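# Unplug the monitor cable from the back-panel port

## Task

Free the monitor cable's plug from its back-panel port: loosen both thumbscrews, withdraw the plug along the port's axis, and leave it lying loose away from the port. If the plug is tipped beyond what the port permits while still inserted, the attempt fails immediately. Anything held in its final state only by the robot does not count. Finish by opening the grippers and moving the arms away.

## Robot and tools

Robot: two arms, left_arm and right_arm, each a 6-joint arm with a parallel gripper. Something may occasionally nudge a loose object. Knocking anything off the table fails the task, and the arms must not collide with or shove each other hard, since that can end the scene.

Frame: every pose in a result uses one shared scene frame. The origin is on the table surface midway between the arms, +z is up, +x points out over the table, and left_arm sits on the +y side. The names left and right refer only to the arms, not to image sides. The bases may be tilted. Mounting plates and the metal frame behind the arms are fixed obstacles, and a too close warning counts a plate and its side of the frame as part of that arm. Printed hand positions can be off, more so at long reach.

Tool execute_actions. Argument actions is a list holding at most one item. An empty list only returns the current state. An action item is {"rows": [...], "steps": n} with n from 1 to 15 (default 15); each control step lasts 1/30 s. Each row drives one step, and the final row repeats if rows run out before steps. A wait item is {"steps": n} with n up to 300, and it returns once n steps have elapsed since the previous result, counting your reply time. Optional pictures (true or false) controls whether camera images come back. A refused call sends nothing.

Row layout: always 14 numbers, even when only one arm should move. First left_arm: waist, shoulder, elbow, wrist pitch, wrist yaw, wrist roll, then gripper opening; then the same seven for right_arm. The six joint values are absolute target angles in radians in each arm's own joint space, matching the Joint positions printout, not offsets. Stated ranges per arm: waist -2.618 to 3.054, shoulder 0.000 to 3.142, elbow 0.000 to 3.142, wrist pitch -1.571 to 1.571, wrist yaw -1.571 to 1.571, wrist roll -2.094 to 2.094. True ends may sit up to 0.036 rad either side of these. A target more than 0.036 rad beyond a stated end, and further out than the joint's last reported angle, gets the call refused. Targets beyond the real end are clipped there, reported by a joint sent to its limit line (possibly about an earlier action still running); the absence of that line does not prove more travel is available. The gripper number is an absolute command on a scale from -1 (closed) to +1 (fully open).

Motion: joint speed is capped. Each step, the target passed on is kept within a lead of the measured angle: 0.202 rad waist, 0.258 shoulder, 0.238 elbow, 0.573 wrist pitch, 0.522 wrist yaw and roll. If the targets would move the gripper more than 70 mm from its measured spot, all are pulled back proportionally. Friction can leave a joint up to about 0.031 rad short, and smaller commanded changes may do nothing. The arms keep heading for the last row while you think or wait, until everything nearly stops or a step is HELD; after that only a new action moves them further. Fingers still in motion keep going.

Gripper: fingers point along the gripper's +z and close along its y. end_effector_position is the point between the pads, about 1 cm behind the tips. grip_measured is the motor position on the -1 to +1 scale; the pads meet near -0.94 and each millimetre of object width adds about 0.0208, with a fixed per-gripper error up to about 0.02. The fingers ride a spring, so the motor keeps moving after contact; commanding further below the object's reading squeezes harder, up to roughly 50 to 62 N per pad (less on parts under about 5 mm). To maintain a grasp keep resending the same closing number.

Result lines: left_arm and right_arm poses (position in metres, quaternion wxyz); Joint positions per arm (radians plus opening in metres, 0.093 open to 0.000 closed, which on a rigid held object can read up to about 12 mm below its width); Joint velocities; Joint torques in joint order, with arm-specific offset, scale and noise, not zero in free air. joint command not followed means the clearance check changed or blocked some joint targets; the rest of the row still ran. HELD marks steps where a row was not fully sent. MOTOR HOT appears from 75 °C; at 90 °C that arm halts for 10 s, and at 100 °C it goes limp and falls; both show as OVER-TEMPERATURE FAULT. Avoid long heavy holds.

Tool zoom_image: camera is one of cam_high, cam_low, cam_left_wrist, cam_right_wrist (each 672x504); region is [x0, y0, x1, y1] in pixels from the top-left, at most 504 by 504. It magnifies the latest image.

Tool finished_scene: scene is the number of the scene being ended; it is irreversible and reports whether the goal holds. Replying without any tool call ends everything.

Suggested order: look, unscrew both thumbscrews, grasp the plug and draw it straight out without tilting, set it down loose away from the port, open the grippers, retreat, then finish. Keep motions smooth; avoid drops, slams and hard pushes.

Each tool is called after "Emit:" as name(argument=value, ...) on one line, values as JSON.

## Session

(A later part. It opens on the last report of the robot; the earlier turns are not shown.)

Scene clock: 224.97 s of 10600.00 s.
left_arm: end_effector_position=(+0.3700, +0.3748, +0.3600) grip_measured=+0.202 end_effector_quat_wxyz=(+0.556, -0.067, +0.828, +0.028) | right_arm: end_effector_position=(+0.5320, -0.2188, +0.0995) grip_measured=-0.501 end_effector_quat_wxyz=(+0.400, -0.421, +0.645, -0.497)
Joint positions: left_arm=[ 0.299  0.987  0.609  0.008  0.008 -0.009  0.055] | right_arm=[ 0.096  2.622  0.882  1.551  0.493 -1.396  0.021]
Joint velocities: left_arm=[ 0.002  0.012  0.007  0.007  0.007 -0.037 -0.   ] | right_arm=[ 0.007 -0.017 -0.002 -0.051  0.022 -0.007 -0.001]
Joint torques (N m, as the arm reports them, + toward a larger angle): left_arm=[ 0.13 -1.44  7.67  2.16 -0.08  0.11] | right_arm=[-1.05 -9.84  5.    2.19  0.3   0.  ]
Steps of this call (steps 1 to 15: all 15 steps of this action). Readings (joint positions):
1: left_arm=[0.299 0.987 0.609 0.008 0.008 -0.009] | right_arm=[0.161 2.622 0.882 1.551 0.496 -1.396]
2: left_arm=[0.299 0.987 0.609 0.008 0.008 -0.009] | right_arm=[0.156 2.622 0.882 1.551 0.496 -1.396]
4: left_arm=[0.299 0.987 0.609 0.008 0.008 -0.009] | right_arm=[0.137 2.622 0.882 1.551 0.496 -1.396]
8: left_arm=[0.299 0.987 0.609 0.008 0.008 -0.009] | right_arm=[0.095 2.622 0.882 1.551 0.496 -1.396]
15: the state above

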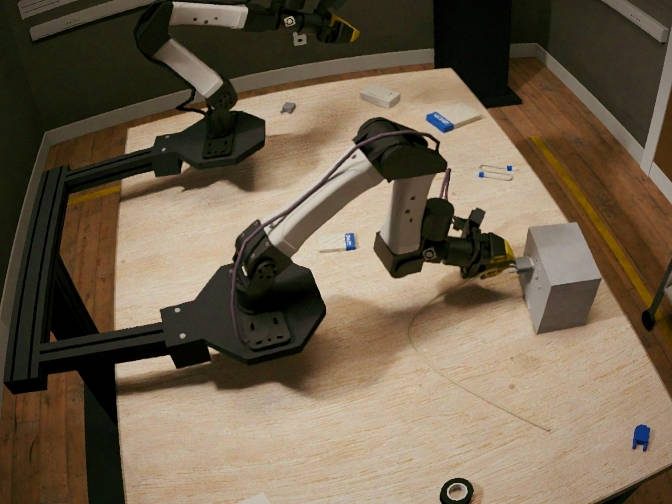

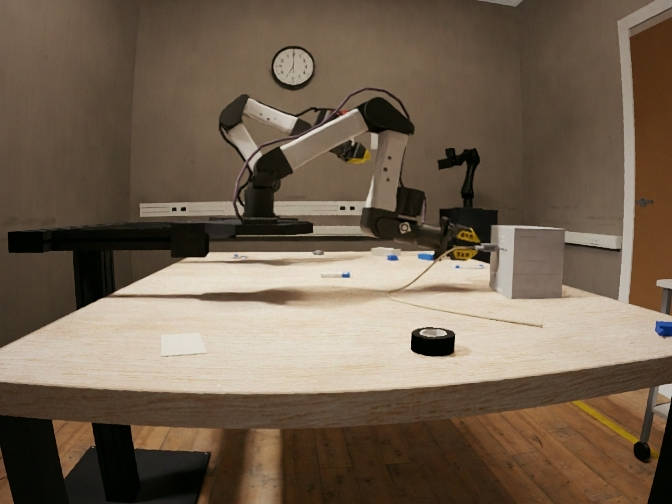

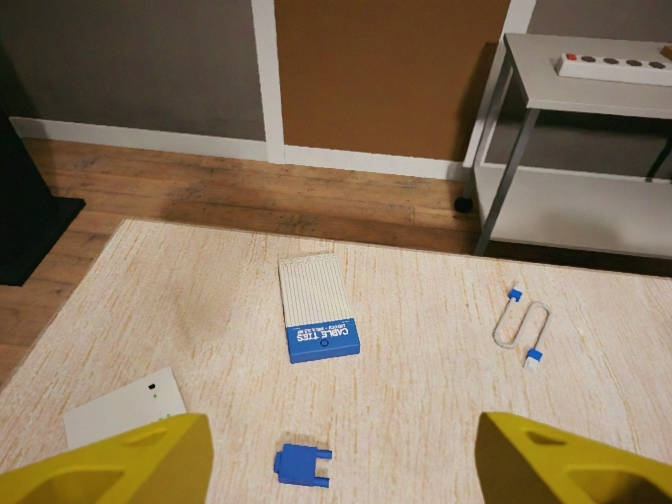

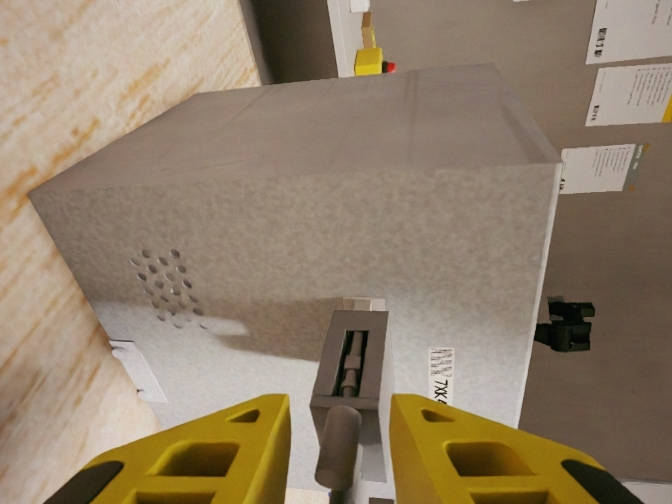

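Emit:
execute_actions(actions=[{"rows":[[0.3,1,0.6,0,0,0,0.2,0.095,2.625,0.915,1.56,0.5,-0.6,-0.6]]}], pictures=false)

Emit:
execute_actions(actions=[{"rows":[[0.3,1,0.6,0,0,0,0.2,0.095,2.625,0.915,1.56,0.5,-0.6,-0.92],[0.3,1,0.6,0,0,0,0.2,0.095,2.625,0.915,1.56,0.5,-0.6,-0.92],[0.3,1,0.6,0,0,0,0.2,0.095,2.625,0.915,1.56,0.5,-1.9,-0.92]]}], pictures=false)

Emit:
execute_actions(actions=[{"rows":[[0.3,1,0.6,0,0,0,0.2,0.095,2.625,0.915,1.56,0.5,-1.7,-0.6],[0.3,1,0.6,0,0,0,0.2,0.095,2.625,0.915,1.56,0.5,-1.7,-0.6],[0.3,1,0.6,0,0,0,0.2,0.095,2.625,0.915,1.56,0.5,-0.4,-0.6]]}], pictures=false)

Emit:
execute_actions(actions=[{"rows":[[0.3,1,0.6,0,0,0,0.2,0.095,2.625,0.915,1.56,0.5,-0.6,-0.92],[0.3,1,0.6,0,0,0,0.2,0.095,2.625,0.915,1.56,0.5,-0.6,-0.92],[0.3,1,0.6,0,0,0,0.2,0.095,2.625,0.915,1.56,0.5,-1.9,-0.92]]}], pictures=false)

Emit:
execute_actions(actions=[{"rows":[[0.3,1,0.6,0,0,0,0.2,0.095,2.625,0.915,1.56,0.5,-1.7,-0.6],[0.3,1,0.6,0,0,0,0.2,0.095,2.625,0.915,1.56,0.5,-1.7,-0.6],[0.3,1,0.6,0,0,0,0.2,0.095,2.625,0.915,1.56,0.5,-0.4,-0.6]]}], pictures=false)

Emit:
execute_actions(actions=[{"rows":[[0.3,1,0.6,0,0,0,0.2,0.095,2.625,0.915,1.56,0.5,-0.6,-0.92],[0.3,1,0.6,0,0,0,0.2,0.095,2.625,0.915,1.56,0.5,-0.6,-0.92],[0.3,1,0.6,0,0,0,0.2,0.095,2.625,0.915,1.56,0.5,-1.75,-0.92]]}], pictures=false)

Scene clock: 238.20 s of 10600.00 s.
left_arm: end_effector_position=(+0.3700, +0.3748, +0.3600) grip_measured=+0.202 end_effector_quat_wxyz=(+0.556, -0.067, +0.828, +0.028) | right_arm: end_effector_position=(+0.5374, -0.2179, +0.1064) grip_measured=-0.599 end_effector_quat_wxyz=(+0.566, -0.148, +0.747, -0.316)
Joint positions: left_arm=[ 0.299  0.987  0.609  0.008  0.008 -0.009  0.055] | right_arm=[ 0.096  2.622  0.899  1.564  0.493 -0.644  0.016]
Joint velocities: left_arm=[-0.012 -0.007 -0.017 -0.051  0.007  0.007 -0.002] | right_arm=[ 0.002 -0.002  0.002  0.051  0.007  0.227  0.   ]
Joint torques (N m, as the arm reports them, + toward a larger angle): left_arm=[ 0.18 -1.44  7.82  2.14 -0.12  0.12] | right_arm=[-0.1  -9.62  5.25  2.03  0.27  0.13]
Steps of this call (steps 1 to 15: the robot went on to your last target; steps 16 to 90: nothing new was sent; then 9.73 s passed at rest; steps 91 to 105: all 15 steps of this action). Readings (joint positions):
91: left_arm=[0.299 0.987 0.609 0.008 0.008 -0.009] | right_arm=[0.096 2.622 0.885 1.550 0.493 -1.313]
92: left_arm=[0.299 0.987 0.609 0.008 0.008 -0.009] | right_arm=[0.096 2.622 0.888 1.549 0.493 -1.212]
94: left_arm=[0.299 0.987 0.609 0.008 0.008 -0.009] | right_arm=[0.096 2.622 0.897 1.552 0.493 -1.014]
98: left_arm=[0.299 0.987 0.609 0.008 0.008 -0.009] | right_arm=[0.096 2.622 0.899 1.557 0.493 -0.774]
105: the state above

Scene clock: 238.70 s of 10600.00 s.
left_arm: end_effector_position=(+0.3700, +0.3748, +0.3600) grip_measured=+0.202 end_effector_quat_wxyz=(+0.556, -0.067, +0.828, +0.028) | right_arm: end_effector_position=(+0.5371, -0.2102, +0.1001) grip_measured=-0.919 end_effector_quat_wxyz=(+0.321, -0.530, +0.558, -0.552)
Joint positions: left_arm=[ 0.299  0.987  0.609  0.008  0.008 -0.009  0.055] | right_arm=[ 0.105  2.622  0.899  1.536  0.472 -1.733  0.001]
Joint velocities: left_arm=[ 0.012  0.007  0.012 -0.037 -0.007  0.037 -0.001] | right_arm=[-0.002  0.002 -0.022 -0.037 -0.007 -0.974 -0.001]
Joint torques (N m, as the arm reports them, + toward a larger angle): left_arm=[ 0.15 -1.34  7.83  2.14 -0.07  0.12] | right_arm=[-0.84 -9.75  5.26  2.49  0.59 -0.08]
Steps of this call (steps 1 to 15: all 15 steps of this action). Readings (joint positions):
1: left_arm=[0.299 0.987 0.609 0.008 0.008 -0.009] | right_arm=[0.096 2.622 0.899 1.567 0.497 -0.639]
2: left_arm=[0.299 0.987 0.609 0.008 0.008 -0.009] | right_arm=[0.096 2.622 0.899 1.569 0.499 -0.634]
4: left_arm=[0.299 0.987 0.609 0.008 0.008 -0.009] | right_arm=[0.098 2.622 0.899 1.565 0.497 -0.814]
8: left_arm=[0.299 0.987 0.609 0.008 0.008 -0.009] | right_arm=[0.104 2.622 0.899 1.558 0.485 -1.212]
15: the state above

Scene clock: 239.20 s of 10600.00 s.
left_arm: end_effector_position=(+0.3700, +0.3748, +0.3600) grip_measured=+0.202 end_effector_quat_wxyz=(+0.556, -0.067, +0.828, +0.028) | right_arm: end_effector_position=(+0.5377, -0.2131, +0.1065) grip_measured=-0.602 end_effector_quat_wxyz=(+0.577, -0.131, +0.750, -0.295)
Joint positions: left_arm=[ 0.299  0.987  0.609  0.008  0.008 -0.009  0.055] | right_arm=[ 0.103  2.622  0.899  1.565  0.485 -0.586  0.016]
Joint velocities: left_arm=[-0.002 -0.002 -0.007 -0.066  0.037 -0.066 -0.001] | right_arm=[ 0.007 -0.002  0.007  0.022  0.037  1.15   0.001]
Joint torques (N m, as the arm reports them, + toward a larger angle): left_arm=[ 0.22 -1.33  7.75  2.12 -0.07  0.12] | right_arm=[-0.9  -9.59  5.25  1.96  0.34  0.04]
Steps of this call (steps 1 to 15: all 15 steps of this action). Readings (joint positions):
1: left_arm=[0.299 0.987 0.609 0.008 0.008 -0.009] | right_arm=[0.105 2.622 0.899 1.535 0.472 -1.733]
2: left_arm=[0.299 0.987 0.609 0.008 0.008 -0.009] | right_arm=[0.105 2.622 0.899 1.537 0.472 -1.727]
4: left_arm=[0.299 0.987 0.609 0.008 0.008 -0.009] | right_arm=[0.105 2.622 0.899 1.540 0.474 -1.542]
8: left_arm=[0.299 0.987 0.609 0.008 0.008 -0.009] | right_arm=[0.104 2.622 0.899 1.545 0.483 -1.142]
15: the state above

Scene clock: 239.70 s of 10600.00 s.
left_arm: end_effector_position=(+0.3700, +0.3748, +0.3600) grip_measured=+0.202 end_effector_quat_wxyz=(+0.556, -0.067, +0.828, +0.028) | right_arm: end_effector_position=(+0.5374, -0.2100, +0.1007) grip_measured=-0.919 end_effector_quat_wxyz=(+0.326, -0.525, +0.562, -0.549)
Joint positions: left_arm=[ 0.299  0.987  0.609  0.008  0.008 -0.009  0.055] | right_arm=[ 0.105  2.62   0.899  1.536  0.471 -1.718  0.001]
Joint velocities: left_arm=[ 0.007 -0.007 -0.022  0.037  0.007 -0.037 -0.001] | right_arm=[-0.007  0.032  0.002 -0.037 -0.125 -1.077  0.001]
Joint torques (N m, as the arm reports them, + toward a larger angle): left_arm=[ 0.18 -1.28  7.77  2.16 -0.08  0.13] | right_arm=[-1.29 -9.45  5.1   2.49  0.54 -0.1 ]
Steps of this call (steps 1 to 15: all 15 steps of this action). Readings (joint positions):
1: left_arm=[0.299 0.987 0.609 0.008 0.008 -0.009] | right_arm=[0.103 2.622 0.899 1.568 0.488 -0.581]
2: left_arm=[0.299 0.987 0.609 0.008 0.008 -0.009] | right_arm=[0.102 2.622 0.899 1.570 0.496 -0.585]
4: left_arm=[0.299 0.987 0.609 0.008 0.008 -0.009] | right_arm=[0.101 2.620 0.899 1.570 0.499 -0.770]
8: left_arm=[0.299 0.987 0.609 0.008 0.008 -0.009] | right_arm=[0.103 2.620 0.899 1.560 0.486 -1.170]
15: the state above

Scene clock: 240.20 s of 10600.00 s.
left_arm: end_effector_position=(+0.3700, +0.3748, +0.3600) grip_measured=+0.202 end_effector_quat_wxyz=(+0.556, -0.067, +0.828, +0.028) | right_arm: end_effector_position=(+0.5378, -0.2136, +0.1065) grip_measured=-0.602 end_effector_quat_wxyz=(+0.577, -0.130, +0.751, -0.294)
Joint positions: left_arm=[ 0.299  0.987  0.609  0.008  0.008 -0.009  0.055] | right_arm=[ 0.103  2.62   0.899  1.561  0.486 -0.582  0.016]
Joint velocities: left_arm=[-0.002  0.012 -0.002 -0.007 -0.022  0.007  0.   ] | right_arm=[-0.027 -0.007 -0.007  0.051  0.007  1.136 -0.   ]
Joint torques (N m, as the arm reports them, + toward a larger angle): left_arm=[ 0.17 -1.33  7.7   2.15 -0.1   0.12] | right_arm=[-0.83 -9.61  5.34  2.01  0.27  0.07]
Steps of this call (steps 1 to 15: all 15 steps of this action). Readings (joint positions):
1: left_arm=[0.299 0.987 0.609 0.008 0.008 -0.009] | right_arm=[0.105 2.620 0.899 1.535 0.471 -1.721]
2: left_arm=[0.299 0.987 0.609 0.008 0.008 -0.009] | right_arm=[0.105 2.620 0.899 1.537 0.471 -1.718]
4: left_arm=[0.299 0.987 0.609 0.008 0.008 -0.009] | right_arm=[0.104 2.620 0.899 1.541 0.473 -1.532]
8: left_arm=[0.299 0.987 0.609 0.008 0.008 -0.009] | right_arm=[0.103 2.620 0.899 1.546 0.483 -1.133]
15: the state above

Scene clock: 240.70 s of 10600.00 s.
left_arm: end_effector_position=(+0.3700, +0.3748, +0.3600) grip_measured=+0.202 end_effector_quat_wxyz=(+0.556, -0.067, +0.828, +0.028) | right_arm: end_effector_position=(+0.5379, -0.2105, +0.1025) grip_measured=-0.919 end_effector_quat_wxyz=(+0.355, -0.494, +0.588, -0.534)
Joint positions: left_arm=[ 0.299  0.987  0.609  0.008  0.008 -0.009  0.055] | right_arm=[ 0.104  2.619  0.899  1.541  0.471 -1.616  0.001]
Joint velocities: left_arm=[ 0.007  0.017 -0.012 -0.037  0.051  0.022  0.   ] | right_arm=[ 0.017  0.012 -0.012 -0.095 -0.081 -0.828 -0.001]
Joint torques (N m, as the arm reports them, + toward a larger angle): left_arm=[ 0.16 -1.32  7.74  2.12 -0.08  0.13] | right_arm=[-1.23 -9.37  5.    2.35  0.55 -0.07]
Steps of this call (steps 1 to 15: all 15 steps of this action). Readings (joint positions):
1: left_arm=[0.299 0.987 0.609 0.008 0.008 -0.009] | right_arm=[0.103 2.620 0.899 1.564 0.490 -0.578]
2: left_arm=[0.299 0.987 0.609 0.008 0.008 -0.009] | right_arm=[0.101 2.620 0.899 1.570 0.502 -0.583]
4: left_arm=[0.299 0.987 0.609 0.008 0.008 -0.009] | right_arm=[0.101 2.619 0.899 1.570 0.504 -0.768]
8: left_arm=[0.299 0.987 0.609 0.008 0.008 -0.009] | right_arm=[0.103 2.619 0.899 1.563 0.489 -1.167]
15: the state above

Emit:
execute_actions(actions=[{"rows":[[0.3,1,0.6,0,0,0,0.2,0.085,2.64,0.895,1.55,0.52,-1.4,-0.5]]}], pictures=false)

Emit:
execute_actions(actions=[{"rows":[[0.3,1,0.6,0,0,0,0.2,0.09,2.635,0.895,1.55,0.52,-0.85,-0.6]]}])

Emit:
execute_actions(actions=[{"rows":[[0.3,1,0.6,0,0,0,0.2,0.09,2.635,0.895,1.55,0.52,-0.85,-0.92],[0.3,1,0.6,0,0,0,0.2,0.09,2.635,0.895,1.55,0.52,-0.85,-0.92],[0.3,1,0.6,0,0,0,0.2,0.09,2.635,0.895,1.55,0.52,-1.95,-0.92]]}], pictures=false)

Emit:
execute_actions(actions=[{"rows":[[0.3,1,0.6,0,0,0,0.2,0.09,2.635,0.895,1.55,0.52,-1.8,-0.6],[0.3,1,0.6,0,0,0,0.2,0.09,2.635,0.895,1.55,0.52,-1.8,-0.6],[0.3,1,0.6,0,0,0,0.2,0.09,2.635,0.895,1.55,0.52,-0.65,-0.6]]}], pictures=false)

Emit:
execute_actions(actions=[{"rows":[[0.3,1,0.6,0,0,0,0.2,0.09,2.635,0.895,1.55,0.52,-0.78,-0.92],[0.3,1,0.6,0,0,0,0.2,0.09,2.635,0.895,1.55,0.52,-0.78,-0.92],[0.3,1,0.6,0,0,0,0.2,0.09,2.635,0.895,1.55,0.52,-1.85,-0.92]]}], pictures=false)

Scene clock: 247.83 s of 10600.00 s.
left_arm: end_effector_position=(+0.3700, +0.3748, +0.3600) grip_measured=+0.202 end_effector_quat_wxyz=(+0.556, -0.067, +0.828, +0.028) | right_arm: end_effector_position=(+0.5356, -0.2175, +0.0997) grip_measured=-0.502 end_effector_quat_wxyz=(+0.395, -0.426, +0.640, -0.503)
Joint positions: left_arm=[ 0.299  0.987  0.609  0.008  0.008 -0.009  0.055] | right_arm=[ 0.098  2.626  0.899  1.543  0.497 -1.418  0.021]
Joint velocities: left_arm=[ 0.012 -0.012  0.012  0.007  0.051  0.051  0.001] | right_arm=[-0.012  0.012  0.007 -0.007 -0.007  0.037  0.   ]
Joint torques (N m, as the arm reports them, + toward a larger angle): left_arm=[ 0.14 -1.42  7.76  2.15 -0.09  0.11] | right_arm=[-1.26 -8.98  3.32  2.1   0.44  0.1 ]
Steps of this call (steps 1 to 30: the robot went on to your last target; steps 31 to 90: nothing new was sent; then 3.63 s passed at rest; steps 91 to 105: all 15 steps of this action). Readings (joint positions):
91: left_arm=[0.299 0.987 0.609 0.008 0.008 -0.009] | right_arm=[0.104 2.621 0.899 1.534 0.471 -1.682]
92: left_arm=[0.299 0.987 0.609 0.008 0.008 -0.009] | right_arm=[0.104 2.622 0.899 1.536 0.475 -1.626]
94: left_arm=[0.299 0.987 0.609 0.008 0.008 -0.009] | right_arm=[0.101 2.626 0.899 1.536 0.482 -1.546]
98: left_arm=[0.299 0.987 0.609 0.008 0.008 -0.009] | right_arm=[0.098 2.626 0.899 1.539 0.491 -1.463]
105: the state above

Scene clock: 248.33 s of 10600.00 s.
left_arm: end_effector_position=(+0.3700, +0.3748, +0.3600) grip_measured=+0.202 end_effector_quat_wxyz=(+0.556, -0.067, +0.828, +0.028) | right_arm: end_effector_position=(+0.5357, -0.2185, +0.1019) grip_measured=-0.599 end_effector_quat_wxyz=(+0.517, -0.236, +0.728, -0.382)
Joint positions: left_arm=[ 0.299  0.987  0.609  0.008  0.008 -0.009  0.055] | right_arm=[ 0.098  2.626  0.899  1.553  0.503 -0.88   0.016]
Joint velocities: left_arm=[-0.012 -0.017  0.012 -0.022  0.051  0.066  0.   ] | right_arm=[-0.002 -0.007 -0.007 -0.11   0.081  0.168 -0.001]
Joint torques (N m, as the arm reports them, + toward a larger angle): left_arm=[ 0.15 -1.31  7.8   2.16 -0.1   0.13] | right_arm=[-0.91 -9.48  3.1   2.1   0.39  0.22]
Steps of this call (steps 1 to 15: all 15 steps of this action). Readings (joint positions):
1: left_arm=[0.299 0.987 0.609 0.008 0.008 -0.009] | right_arm=[0.098 2.626 0.899 1.542 0.497 -1.334]
2: left_arm=[0.299 0.987 0.609 0.008 0.008 -0.009] | right_arm=[0.098 2.626 0.899 1.543 0.498 -1.240]
4: left_arm=[0.299 0.987 0.609 0.008 0.008 -0.009] | right_arm=[0.098 2.626 0.899 1.549 0.499 -1.102]
8: left_arm=[0.299 0.987 0.609 0.008 0.008 -0.009] | right_arm=[0.098 2.626 0.899 1.553 0.501 -0.958]
15: the state above

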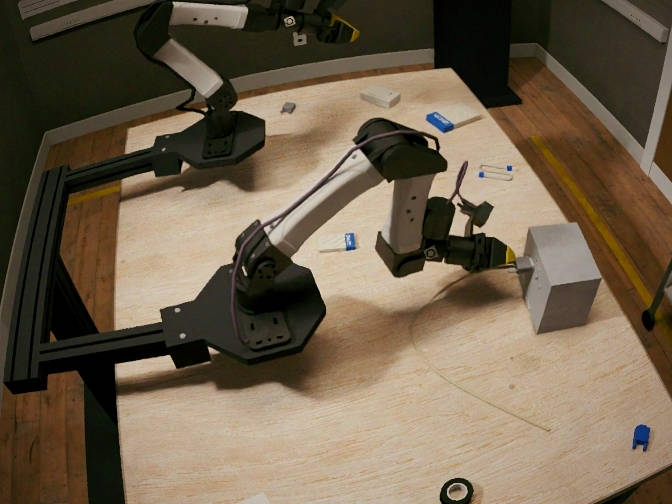

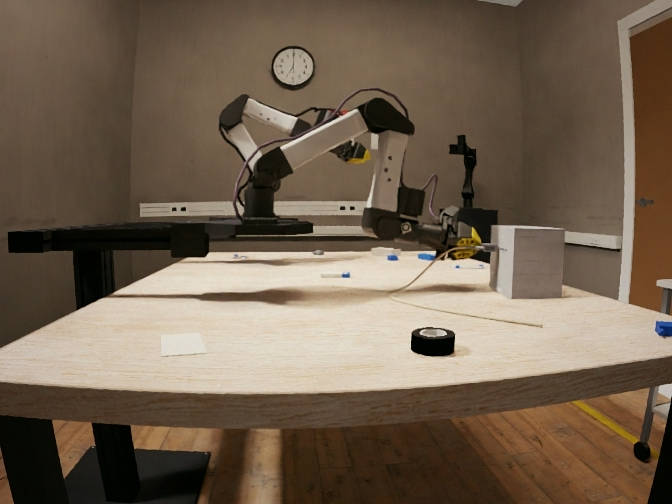

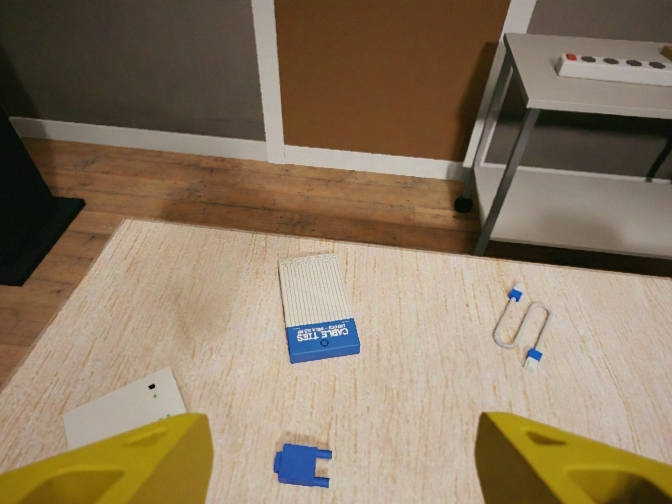

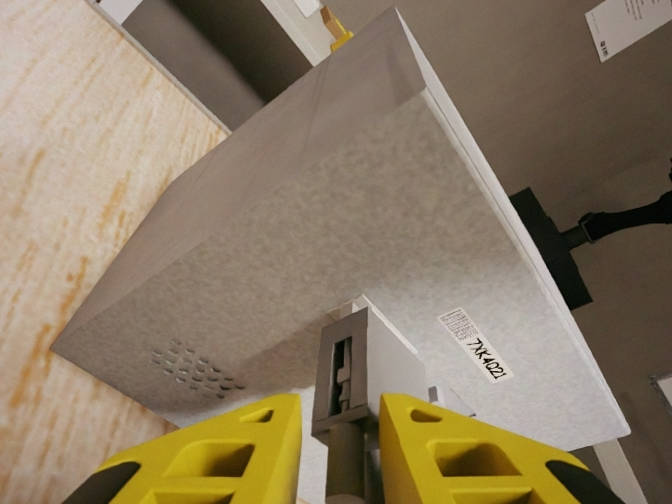

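Scene clock: 248.83 s of 10600.00 s.
left_arm: end_effector_position=(+0.3700, +0.3748, +0.3600) grip_measured=+0.202 end_effector_quat_wxyz=(+0.556, -0.067, +0.828, +0.028) | right_arm: end_effector_position=(+0.5336, -0.2119, +0.0929) grip_measured=-0.918 end_effector_quat_wxyz=(-0.286, +0.555, -0.540, +0.564)
Joint positions: left_arm=[ 0.299  0.987  0.609  0.008  0.008 -0.009  0.055] | right_arm=[ 0.108  2.636  0.899  1.533  0.491 -1.817  0.001]
Joint velocities: left_arm=[-0.002 -0.017  0.002 -0.051  0.081 -0.022  0.   ] | right_arm=[ 0.002 -0.002 -0.007 -0.066  0.051 -0.681 -0.   ]
Joint torques (N m, as the arm reports them, + toward a larger angle): left_arm=[ 0.15 -1.37  7.7   2.13 -0.13  0.15] | right_arm=[ -1.86 -10.01   3.22   2.39   0.55  -0.15]
Steps of this call (steps 1 to 15: all 15 steps of this action). Readings (joint positions):
1: left_arm=[0.299 0.987 0.609 0.008 0.008 -0.009] | right_arm=[0.098 2.626 0.899 1.555 0.506 -0.876]
2: left_arm=[0.299 0.987 0.609 0.008 0.008 -0.009] | right_arm=[0.098 2.626 0.899 1.556 0.508 -0.874]
4: left_arm=[0.299 0.987 0.609 0.008 0.008 -0.009] | right_arm=[0.098 2.626 0.899 1.554 0.507 -1.055]
8: left_arm=[0.299 0.987 0.609 0.008 0.008 -0.009] | right_arm=[0.099 2.629 0.899 1.547 0.504 -1.431]
15: the state above

Scene clock: 249.33 s of 10600.00 s.
left_arm: end_effector_position=(+0.3700, +0.3748, +0.3600) grip_measured=+0.202 end_effector_quat_wxyz=(+0.556, -0.067, +0.828, +0.028) | right_arm: end_effector_position=(+0.5345, -0.2181, +0.1005) grip_measured=-0.601 end_effector_quat_wxyz=(+0.536, -0.201, +0.738, -0.358)
Joint positions: left_arm=[ 0.299  0.987  0.609  0.008  0.008 -0.009  0.055] | right_arm=[ 0.1    2.636  0.899  1.568  0.505 -0.786  0.016]
Joint velocities: left_arm=[ 0.012  0.007 -0.012 -0.095 -0.037  0.022 -0.   ] | right_arm=[-0.017 -0.017 -0.007  0.095  0.007  0.828 -0.   ]
Joint torques (N m, as the arm reports them, + toward a larger angle): left_arm=[ 0.12 -1.37  7.73  2.14 -0.08  0.11] | right_arm=[-1.18 -9.71  3.29  1.77  0.28  0.14]
Steps of this call (steps 1 to 15: all 15 steps of this action). Readings (joint positions):
1: left_arm=[0.299 0.987 0.609 0.008 0.008 -0.009] | right_arm=[0.108 2.636 0.899 1.531 0.491 -1.819]
2: left_arm=[0.299 0.987 0.609 0.008 0.008 -0.009] | right_arm=[0.108 2.636 0.899 1.533 0.491 -1.817]
4: left_arm=[0.299 0.987 0.609 0.008 0.008 -0.009] | right_arm=[0.107 2.636 0.899 1.536 0.491 -1.632]
8: left_arm=[0.299 0.987 0.609 0.008 0.008 -0.009] | right_arm=[0.103 2.636 0.899 1.546 0.495 -1.233]
15: the state above

Scene clock: 249.83 s of 10600.00 s.
left_arm: end_effector_position=(+0.3700, +0.3748, +0.3600) grip_measured=+0.202 end_effector_quat_wxyz=(+0.556, -0.067, +0.828, +0.028) | right_arm: end_effector_position=(+0.5334, -0.2152, +0.0967) grip_measured=-0.909 end_effector_quat_wxyz=(+0.321, -0.511, +0.574, -0.554)
Joint positions: left_arm=[ 0.299  0.987  0.609  0.008  0.008 -0.009  0.055] | right_arm=[ 0.107  2.639  0.899  1.555  0.507 -1.697  0.002]
Joint velocities: left_arm=[-0.022  0.007  0.007  0.037 -0.007  0.022  0.001] | right_arm=[ 0.012 -0.007  0.002 -0.037 -0.095 -0.696 -0.   ]
Joint torques (N m, as the arm reports them, + toward a larger angle): left_arm=[ 0.09 -1.32  7.83  2.14 -0.07  0.14] | right_arm=[ -1.89 -10.23   3.06   2.11   0.43  -0.54]
Steps of this call (steps 1 to 15: all 15 steps of this action). Readings (joint positions):
1: left_arm=[0.299 0.987 0.609 0.008 0.008 -0.009] | right_arm=[0.100 2.635 0.899 1.569 0.510 -0.782]
2: left_arm=[0.299 0.987 0.609 0.008 0.008 -0.009] | right_arm=[0.099 2.634 0.899 1.566 0.509 -0.788]
4: left_arm=[0.299 0.987 0.609 0.008 0.008 -0.009] | right_arm=[0.099 2.634 0.899 1.567 0.509 -0.979]
8: left_arm=[0.299 0.987 0.609 0.008 0.008 -0.009] | right_arm=[0.100 2.634 0.899 1.561 0.507 -1.370]
15: the state above

Emit:
execute_actions(actions=[{"rows":[[0.3,1,0.6,0,0,0,0.2,0.12,2.645,0.93,1.55,0.6,-1.7,-0.55],[0.3,1,0.6,0,0,0,0.2,0.12,2.645,0.93,1.55,0.6,-1.7,-0.55],[0.3,1,0.6,0,0,0,0.2,0.12,2.645,0.93,1.55,0.6,-1.3,-0.55]]}], pictures=false)

Emit:
execute_actions(actions=[{"rows":[[0.3,1,0.6,0,0,0,0.2,0.12,2.65,0.92,1.55,0.6,-0.65,-0.6]]}], pictures=false)

Emit:
execute_actions(actions=[{"rows":[[0.3,1,0.6,0,0,0,0.2,0.12,2.65,0.92,1.55,0.6,-0.65,-0.92],[0.3,1,0.6,0,0,0,0.2,0.12,2.65,0.92,1.55,0.6,-0.65,-0.92],[0.3,1,0.6,0,0,0,0.2,0.12,2.65,0.92,1.55,0.6,-1.8,-0.92]]}], pictures=false)

Emit:
execute_actions(actions=[{"rows":[[0.3,1,0.6,0,0,0,0.2,0.12,2.65,0.92,1.55,0.6,-1.65,-0.6],[0.3,1,0.6,0,0,0,0.2,0.12,2.65,0.92,1.55,0.6,-1.65,-0.6],[0.3,1,0.6,0,0,0,0.2,0.12,2.65,0.92,1.55,0.6,-0.5,-0.6]]}], pictures=false)

Emit:
execute_actions(actions=[{"rows":[[0.3,1,0.6,0,0,0,0.2,0.12,2.65,0.92,1.55,0.6,-0.65,-0.92],[0.3,1,0.6,0,0,0,0.2,0.12,2.65,0.92,1.55,0.6,-0.65,-0.92],[0.3,1,0.6,0,0,0,0.2,0.12,2.65,0.92,1.55,0.6,-1.8,-0.92]]}], pictures=false)

Emit:
execute_actions(actions=[{"rows":[[0.3,1,0.6,0,0,0,0.2,0.12,2.65,0.92,1.55,0.6,-1.65,-0.6],[0.3,1,0.6,0,0,0,0.2,0.12,2.65,0.92,1.55,0.6,-1.65,-0.6],[0.3,1,0.6,0,0,0,0.2,0.12,2.65,0.92,1.55,0.6,-0.5,-0.6]]}], pictures=false)

Emit:
execute_actions(actions=[{"rows":[[0.3,1,0.6,0,0,0,0.2,0.12,2.65,0.92,1.55,0.6,-0.65,-0.92],[0.3,1,0.6,0,0,0,0.2,0.12,2.65,0.92,1.55,0.6,-0.65,-0.92],[0.3,1,0.6,0,0,0,0.2,0.12,2.65,0.92,1.55,0.6,-1.7,-0.92]]}], pictures=false)

Scene clock: 259.47 s of 10600.00 s.
left_arm: end_effector_position=(+0.3700, +0.3748, +0.3600) grip_measured=+0.202 end_effector_quat_wxyz=(+0.556, -0.067, +0.828, +0.028) | right_arm: end_effector_position=(+0.5331, -0.2192, +0.0984) grip_measured=-0.552 end_effector_quat_wxyz=(+0.399, -0.382, +0.664, -0.504)
Joint positions: left_arm=[ 0.299  0.987  0.609  0.008  0.008 -0.009  0.055] | right_arm=[ 0.121  2.639  0.915  1.54   0.582 -1.335  0.019]
Joint velocities: left_arm=[ 0.002 -0.007  0.007 -0.022  0.066 -0.022  0.001] | right_arm=[-0.027 -0.002 -0.012  0.007  0.037  0.183 -0.   ]
Joint torques (N m, as the arm reports them, + toward a larger angle): left_arm=[ 0.21 -1.38  7.88  2.15 -0.1   0.13] | right_arm=[-0.01 -9.43  5.36  2.17  0.36  0.11]
Steps of this call (steps 1 to 30: the robot went on to your last target; steps 31 to 90: nothing new was sent; then 6.13 s passed at rest; steps 91 to 105: all 15 steps of this action). Readings (joint positions):
91: left_arm=[0.299 0.987 0.609 0.008 0.008 -0.009] | right_arm=[0.111 2.639 0.901 1.533 0.504 -1.816]
92: left_arm=[0.299 0.987 0.609 0.008 0.008 -0.009] | right_arm=[0.115 2.639 0.905 1.532 0.518 -1.794]
94: left_arm=[0.299 0.987 0.609 0.008 0.008 -0.009] | right_arm=[0.121 2.639 0.911 1.533 0.539 -1.629]
98: left_arm=[0.299 0.987 0.609 0.008 0.008 -0.009] | right_arm=[0.121 2.639 0.915 1.538 0.566 -1.438]
105: the state above

Scene clock: 259.97 s of 10600.00 s.
left_arm: end_effector_position=(+0.3700, +0.3748, +0.3600) grip_measured=+0.202 end_effector_quat_wxyz=(+0.556, -0.067, +0.828, +0.028) | right_arm: end_effector_position=(+0.5328, -0.2218, +0.1026) grip_measured=-0.599 end_effector_quat_wxyz=(+0.542, -0.141, +0.747, -0.357)
Joint positions: left_arm=[ 0.299  0.987  0.609  0.008  0.008 -0.009  0.055] | right_arm=[ 0.121  2.639  0.915  1.56   0.599 -0.689  0.016]
Joint velocities: left_arm=[-0.017 -0.002 -0.007  0.022 -0.022  0.007 -0.001] | right_arm=[ 0.002 -0.007 -0.012  0.066  0.022  0.212  0.   ]
Joint torques (N m, as the arm reports them, + toward a larger angle): left_arm=[ 0.21 -1.32  7.73  2.14 -0.07  0.13] | right_arm=[-0.09 -9.17  4.24  1.92  0.19  0.11]
Steps of this call (steps 1 to 15: all 15 steps of this action). Readings (joint positions):
1: left_arm=[0.299 0.987 0.609 0.008 0.008 -0.009] | right_arm=[0.121 2.639 0.915 1.539 0.583 -1.250]
2: left_arm=[0.299 0.987 0.609 0.008 0.008 -0.009] | right_arm=[0.121 2.639 0.915 1.540 0.584 -1.150]
4: left_arm=[0.299 0.987 0.609 0.008 0.008 -0.009] | right_arm=[0.121 2.639 0.915 1.541 0.587 -0.974]
8: left_arm=[0.299 0.987 0.609 0.008 0.008 -0.009] | right_arm=[0.121 2.639 0.915 1.547 0.592 -0.788]
15: the state above

Scene clock: 260.47 s of 10600.00 s.
left_arm: end_effector_position=(+0.3700, +0.3748, +0.3600) grip_measured=+0.202 end_effector_quat_wxyz=(+0.556, -0.067, +0.828, +0.028) | right_arm: end_effector_position=(+0.5325, -0.2190, +0.0991) grip_measured=-0.908 end_effector_quat_wxyz=(+0.322, -0.469, +0.601, -0.561)
Joint positions: left_arm=[ 0.299  0.987  0.609  0.008  0.008 -0.009  0.055] | right_arm=[ 0.125  2.648  0.918  1.559  0.594 -1.629  0.002]
Joint velocities: left_arm=[ 0.007 -0.007 -0.007 -0.022  0.007 -0.066 -0.   ] | right_arm=[ 0.027  0.061  0.032  0.081  0.066 -0.344 -0.001]
Joint torques (N m, as the arm reports them, + toward a larger angle): left_arm=[ 0.18 -1.4   7.75  2.13 -0.08  0.11] | right_arm=[-0.7  -9.99  3.5   1.8   0.07 -1.36]
Steps of this call (steps 1 to 15: all 15 steps of this action). Readings (joint positions):
1: left_arm=[0.299 0.987 0.609 0.008 0.008 -0.009] | right_arm=[0.121 2.639 0.915 1.560 0.599 -0.684]
2: left_arm=[0.299 0.987 0.609 0.008 0.008 -0.009] | right_arm=[0.122 2.639 0.915 1.551 0.590 -0.689]
4: left_arm=[0.299 0.987 0.609 0.008 0.008 -0.009] | right_arm=[0.122 2.639 0.915 1.552 0.589 -0.881]
8: left_arm=[0.299 0.987 0.609 0.008 0.008 -0.009] | right_arm=[0.122 2.639 0.915 1.551 0.586 -1.276]
15: the state above

Scene clock: 260.97 s of 10600.00 s.
left_arm: end_effector_position=(+0.3700, +0.3748, +0.3600) grip_measured=+0.202 end_effector_quat_wxyz=(+0.556, -0.067, +0.828, +0.028) | right_arm: end_effector_position=(+0.5325, -0.2196, +0.1017) grip_measured=-0.601 end_effector_quat_wxyz=(+0.555, -0.119, +0.750, -0.341)
Joint positions: left_arm=[ 0.299  0.987  0.609  0.008  0.008 -0.009  0.055] | right_arm=[ 0.127  2.647  0.919  1.569  0.602 -0.63   0.016]
Joint velocities: left_arm=[-0.012 -0.002  0.002  0.022 -0.007  0.022 -0.   ] | right_arm=[ 0.017 -0.051  0.007 -0.007  0.11   0.696 -0.   ]
Joint torques (N m, as the arm reports them, + toward a larger angle): left_arm=[ 0.19 -1.35  7.79  2.16 -0.08  0.15] | right_arm=[-0.47 -9.28  3.53  1.87 -0.01  0.23]
Steps of this call (steps 1 to 15: all 15 steps of this action). Readings (joint positions):
1: left_arm=[0.299 0.987 0.609 0.008 0.008 -0.009] | right_arm=[0.127 2.649 0.919 1.556 0.590 -1.628]
2: left_arm=[0.299 0.987 0.609 0.008 0.008 -0.009] | right_arm=[0.128 2.649 0.919 1.552 0.589 -1.631]
4: left_arm=[0.299 0.987 0.609 0.008 0.008 -0.009] | right_arm=[0.128 2.649 0.919 1.549 0.589 -1.447]
8: left_arm=[0.299 0.987 0.609 0.008 0.008 -0.009] | right_arm=[0.128 2.649 0.919 1.549 0.590 -1.048]
15: the state above

Scene clock: 261.47 s of 10600.00 s.
left_arm: end_effector_position=(+0.3700, +0.3748, +0.3600) grip_measured=+0.202 end_effector_quat_wxyz=(+0.556, -0.067, +0.828, +0.028) | right_arm: end_effector_position=(+0.5328, -0.2175, +0.0991) grip_measured=-0.908 end_effector_quat_wxyz=(+0.315, -0.479, +0.594, -0.564)
Joint positions: left_arm=[ 0.299  0.987  0.609  0.008  0.008 -0.009  0.055] | right_arm=[ 0.128  2.645  0.919  1.553  0.592 -1.655  0.002]
Joint velocities: left_arm=[-0.002 -0.012 -0.017  0.037 -0.066 -0.007  0.   ] | right_arm=[ 0.002 -0.012  0.002 -0.037 -0.037 -0.769  0.   ]
Joint torques (N m, as the arm reports them, + toward a larger angle): left_arm=[ 0.15 -1.34  7.63  2.16 -0.08  0.11] | right_arm=[-0.81 -9.63  3.37  2.11  0.22 -0.34]
Steps of this call (steps 1 to 15: all 15 steps of this action). Readings (joint positions):
1: left_arm=[0.299 0.987 0.609 0.008 0.008 -0.009] | right_arm=[0.127 2.645 0.919 1.569 0.607 -0.631]
2: left_arm=[0.299 0.987 0.609 0.008 0.008 -0.009] | right_arm=[0.127 2.645 0.919 1.567 0.602 -0.636]
4: left_arm=[0.299 0.987 0.609 0.008 0.008 -0.009] | right_arm=[0.127 2.645 0.919 1.566 0.597 -0.822]
8: left_arm=[0.299 0.987 0.609 0.008 0.008 -0.009] | right_arm=[0.127 2.645 0.919 1.565 0.594 -1.220]
15: the state above

Scene clock: 261.97 s of 10600.00 s.
left_arm: end_effector_position=(+0.3700, +0.3748, +0.3600) grip_measured=+0.202 end_effector_quat_wxyz=(+0.556, -0.067, +0.828, +0.028) | right_arm: end_effector_position=(+0.5329, -0.2178, +0.1000) grip_measured=-0.602 end_effector_quat_wxyz=(+0.552, -0.125, +0.752, -0.338)
Joint positions: left_arm=[ 0.299  0.987  0.609  0.008  0.008 -0.009  0.055] | right_arm=[ 0.128  2.645  0.919  1.557  0.594 -0.632  0.016]
Joint velocities: left_arm=[ 0.002  0.007  0.007  0.007  0.051 -0.022 -0.001] | right_arm=[ 0.017 -0.027 -0.002  0.051 -0.037  0.784  0.   ]
Joint torques (N m, as the arm reports them, + toward a larger angle): left_arm=[ 0.19 -1.28  7.75  2.16 -0.08  0.12] | right_arm=[-0.89 -9.67  3.95  1.95  0.24  0.09]
Steps of this call (steps 1 to 15: all 15 steps of this action). Readings (joint positions):
1: left_arm=[0.299 0.987 0.609 0.008 0.008 -0.009] | right_arm=[0.128 2.645 0.919 1.551 0.591 -1.658]
2: left_arm=[0.299 0.987 0.609 0.008 0.008 -0.009] | right_arm=[0.128 2.645 0.919 1.548 0.589 -1.657]
4: left_arm=[0.299 0.987 0.609 0.008 0.008 -0.009] | right_arm=[0.128 2.645 0.919 1.547 0.589 -1.473]
8: left_arm=[0.299 0.987 0.609 0.008 0.008 -0.009] | right_arm=[0.128 2.645 0.919 1.547 0.590 -1.074]
15: the state above

Scene clock: 262.47 s of 10600.00 s.
left_arm: end_effector_position=(+0.3700, +0.3748, +0.3600) grip_measured=+0.202 end_effector_quat_wxyz=(+0.556, -0.067, +0.828, +0.028) | right_arm: end_effector_position=(+0.5326, -0.2180, +0.1000) grip_measured=-0.908 end_effector_quat_wxyz=(+0.335, -0.455, +0.612, -0.554)
Joint positions: left_arm=[ 0.299  0.987  0.609  0.008  0.008 -0.009  0.055] | right_arm=[ 0.128  2.645  0.919  1.556  0.598 -1.583  0.002]
Joint velocities: left_arm=[-0.002 -0.002 -0.002  0.007 -0.051  0.007 -0.001] | right_arm=[-0.007 -0.012 -0.022 -0.051  0.007 -0.608 -0.   ]
Joint torques (N m, as the arm reports them, + toward a larger angle): left_arm=[ 0.14 -1.38  7.73  2.15 -0.06  0.14] | right_arm=[-1.05 -9.75  3.7   1.98  0.19 -0.29]
Steps of this call (steps 1 to 15: all 15 steps of this action). Readings (joint positions):
1: left_arm=[0.299 0.987 0.609 0.008 0.008 -0.009] | right_arm=[0.128 2.645 0.919 1.560 0.596 -0.631]
2: left_arm=[0.299 0.987 0.609 0.008 0.008 -0.009] | right_arm=[0.127 2.645 0.919 1.564 0.601 -0.635]
4: left_arm=[0.299 0.987 0.609 0.008 0.008 -0.009] | right_arm=[0.127 2.645 0.919 1.564 0.601 -0.820]
8: left_arm=[0.299 0.987 0.609 0.008 0.008 -0.009] | right_arm=[0.128 2.645 0.919 1.564 0.600 -1.219]
15: the state above


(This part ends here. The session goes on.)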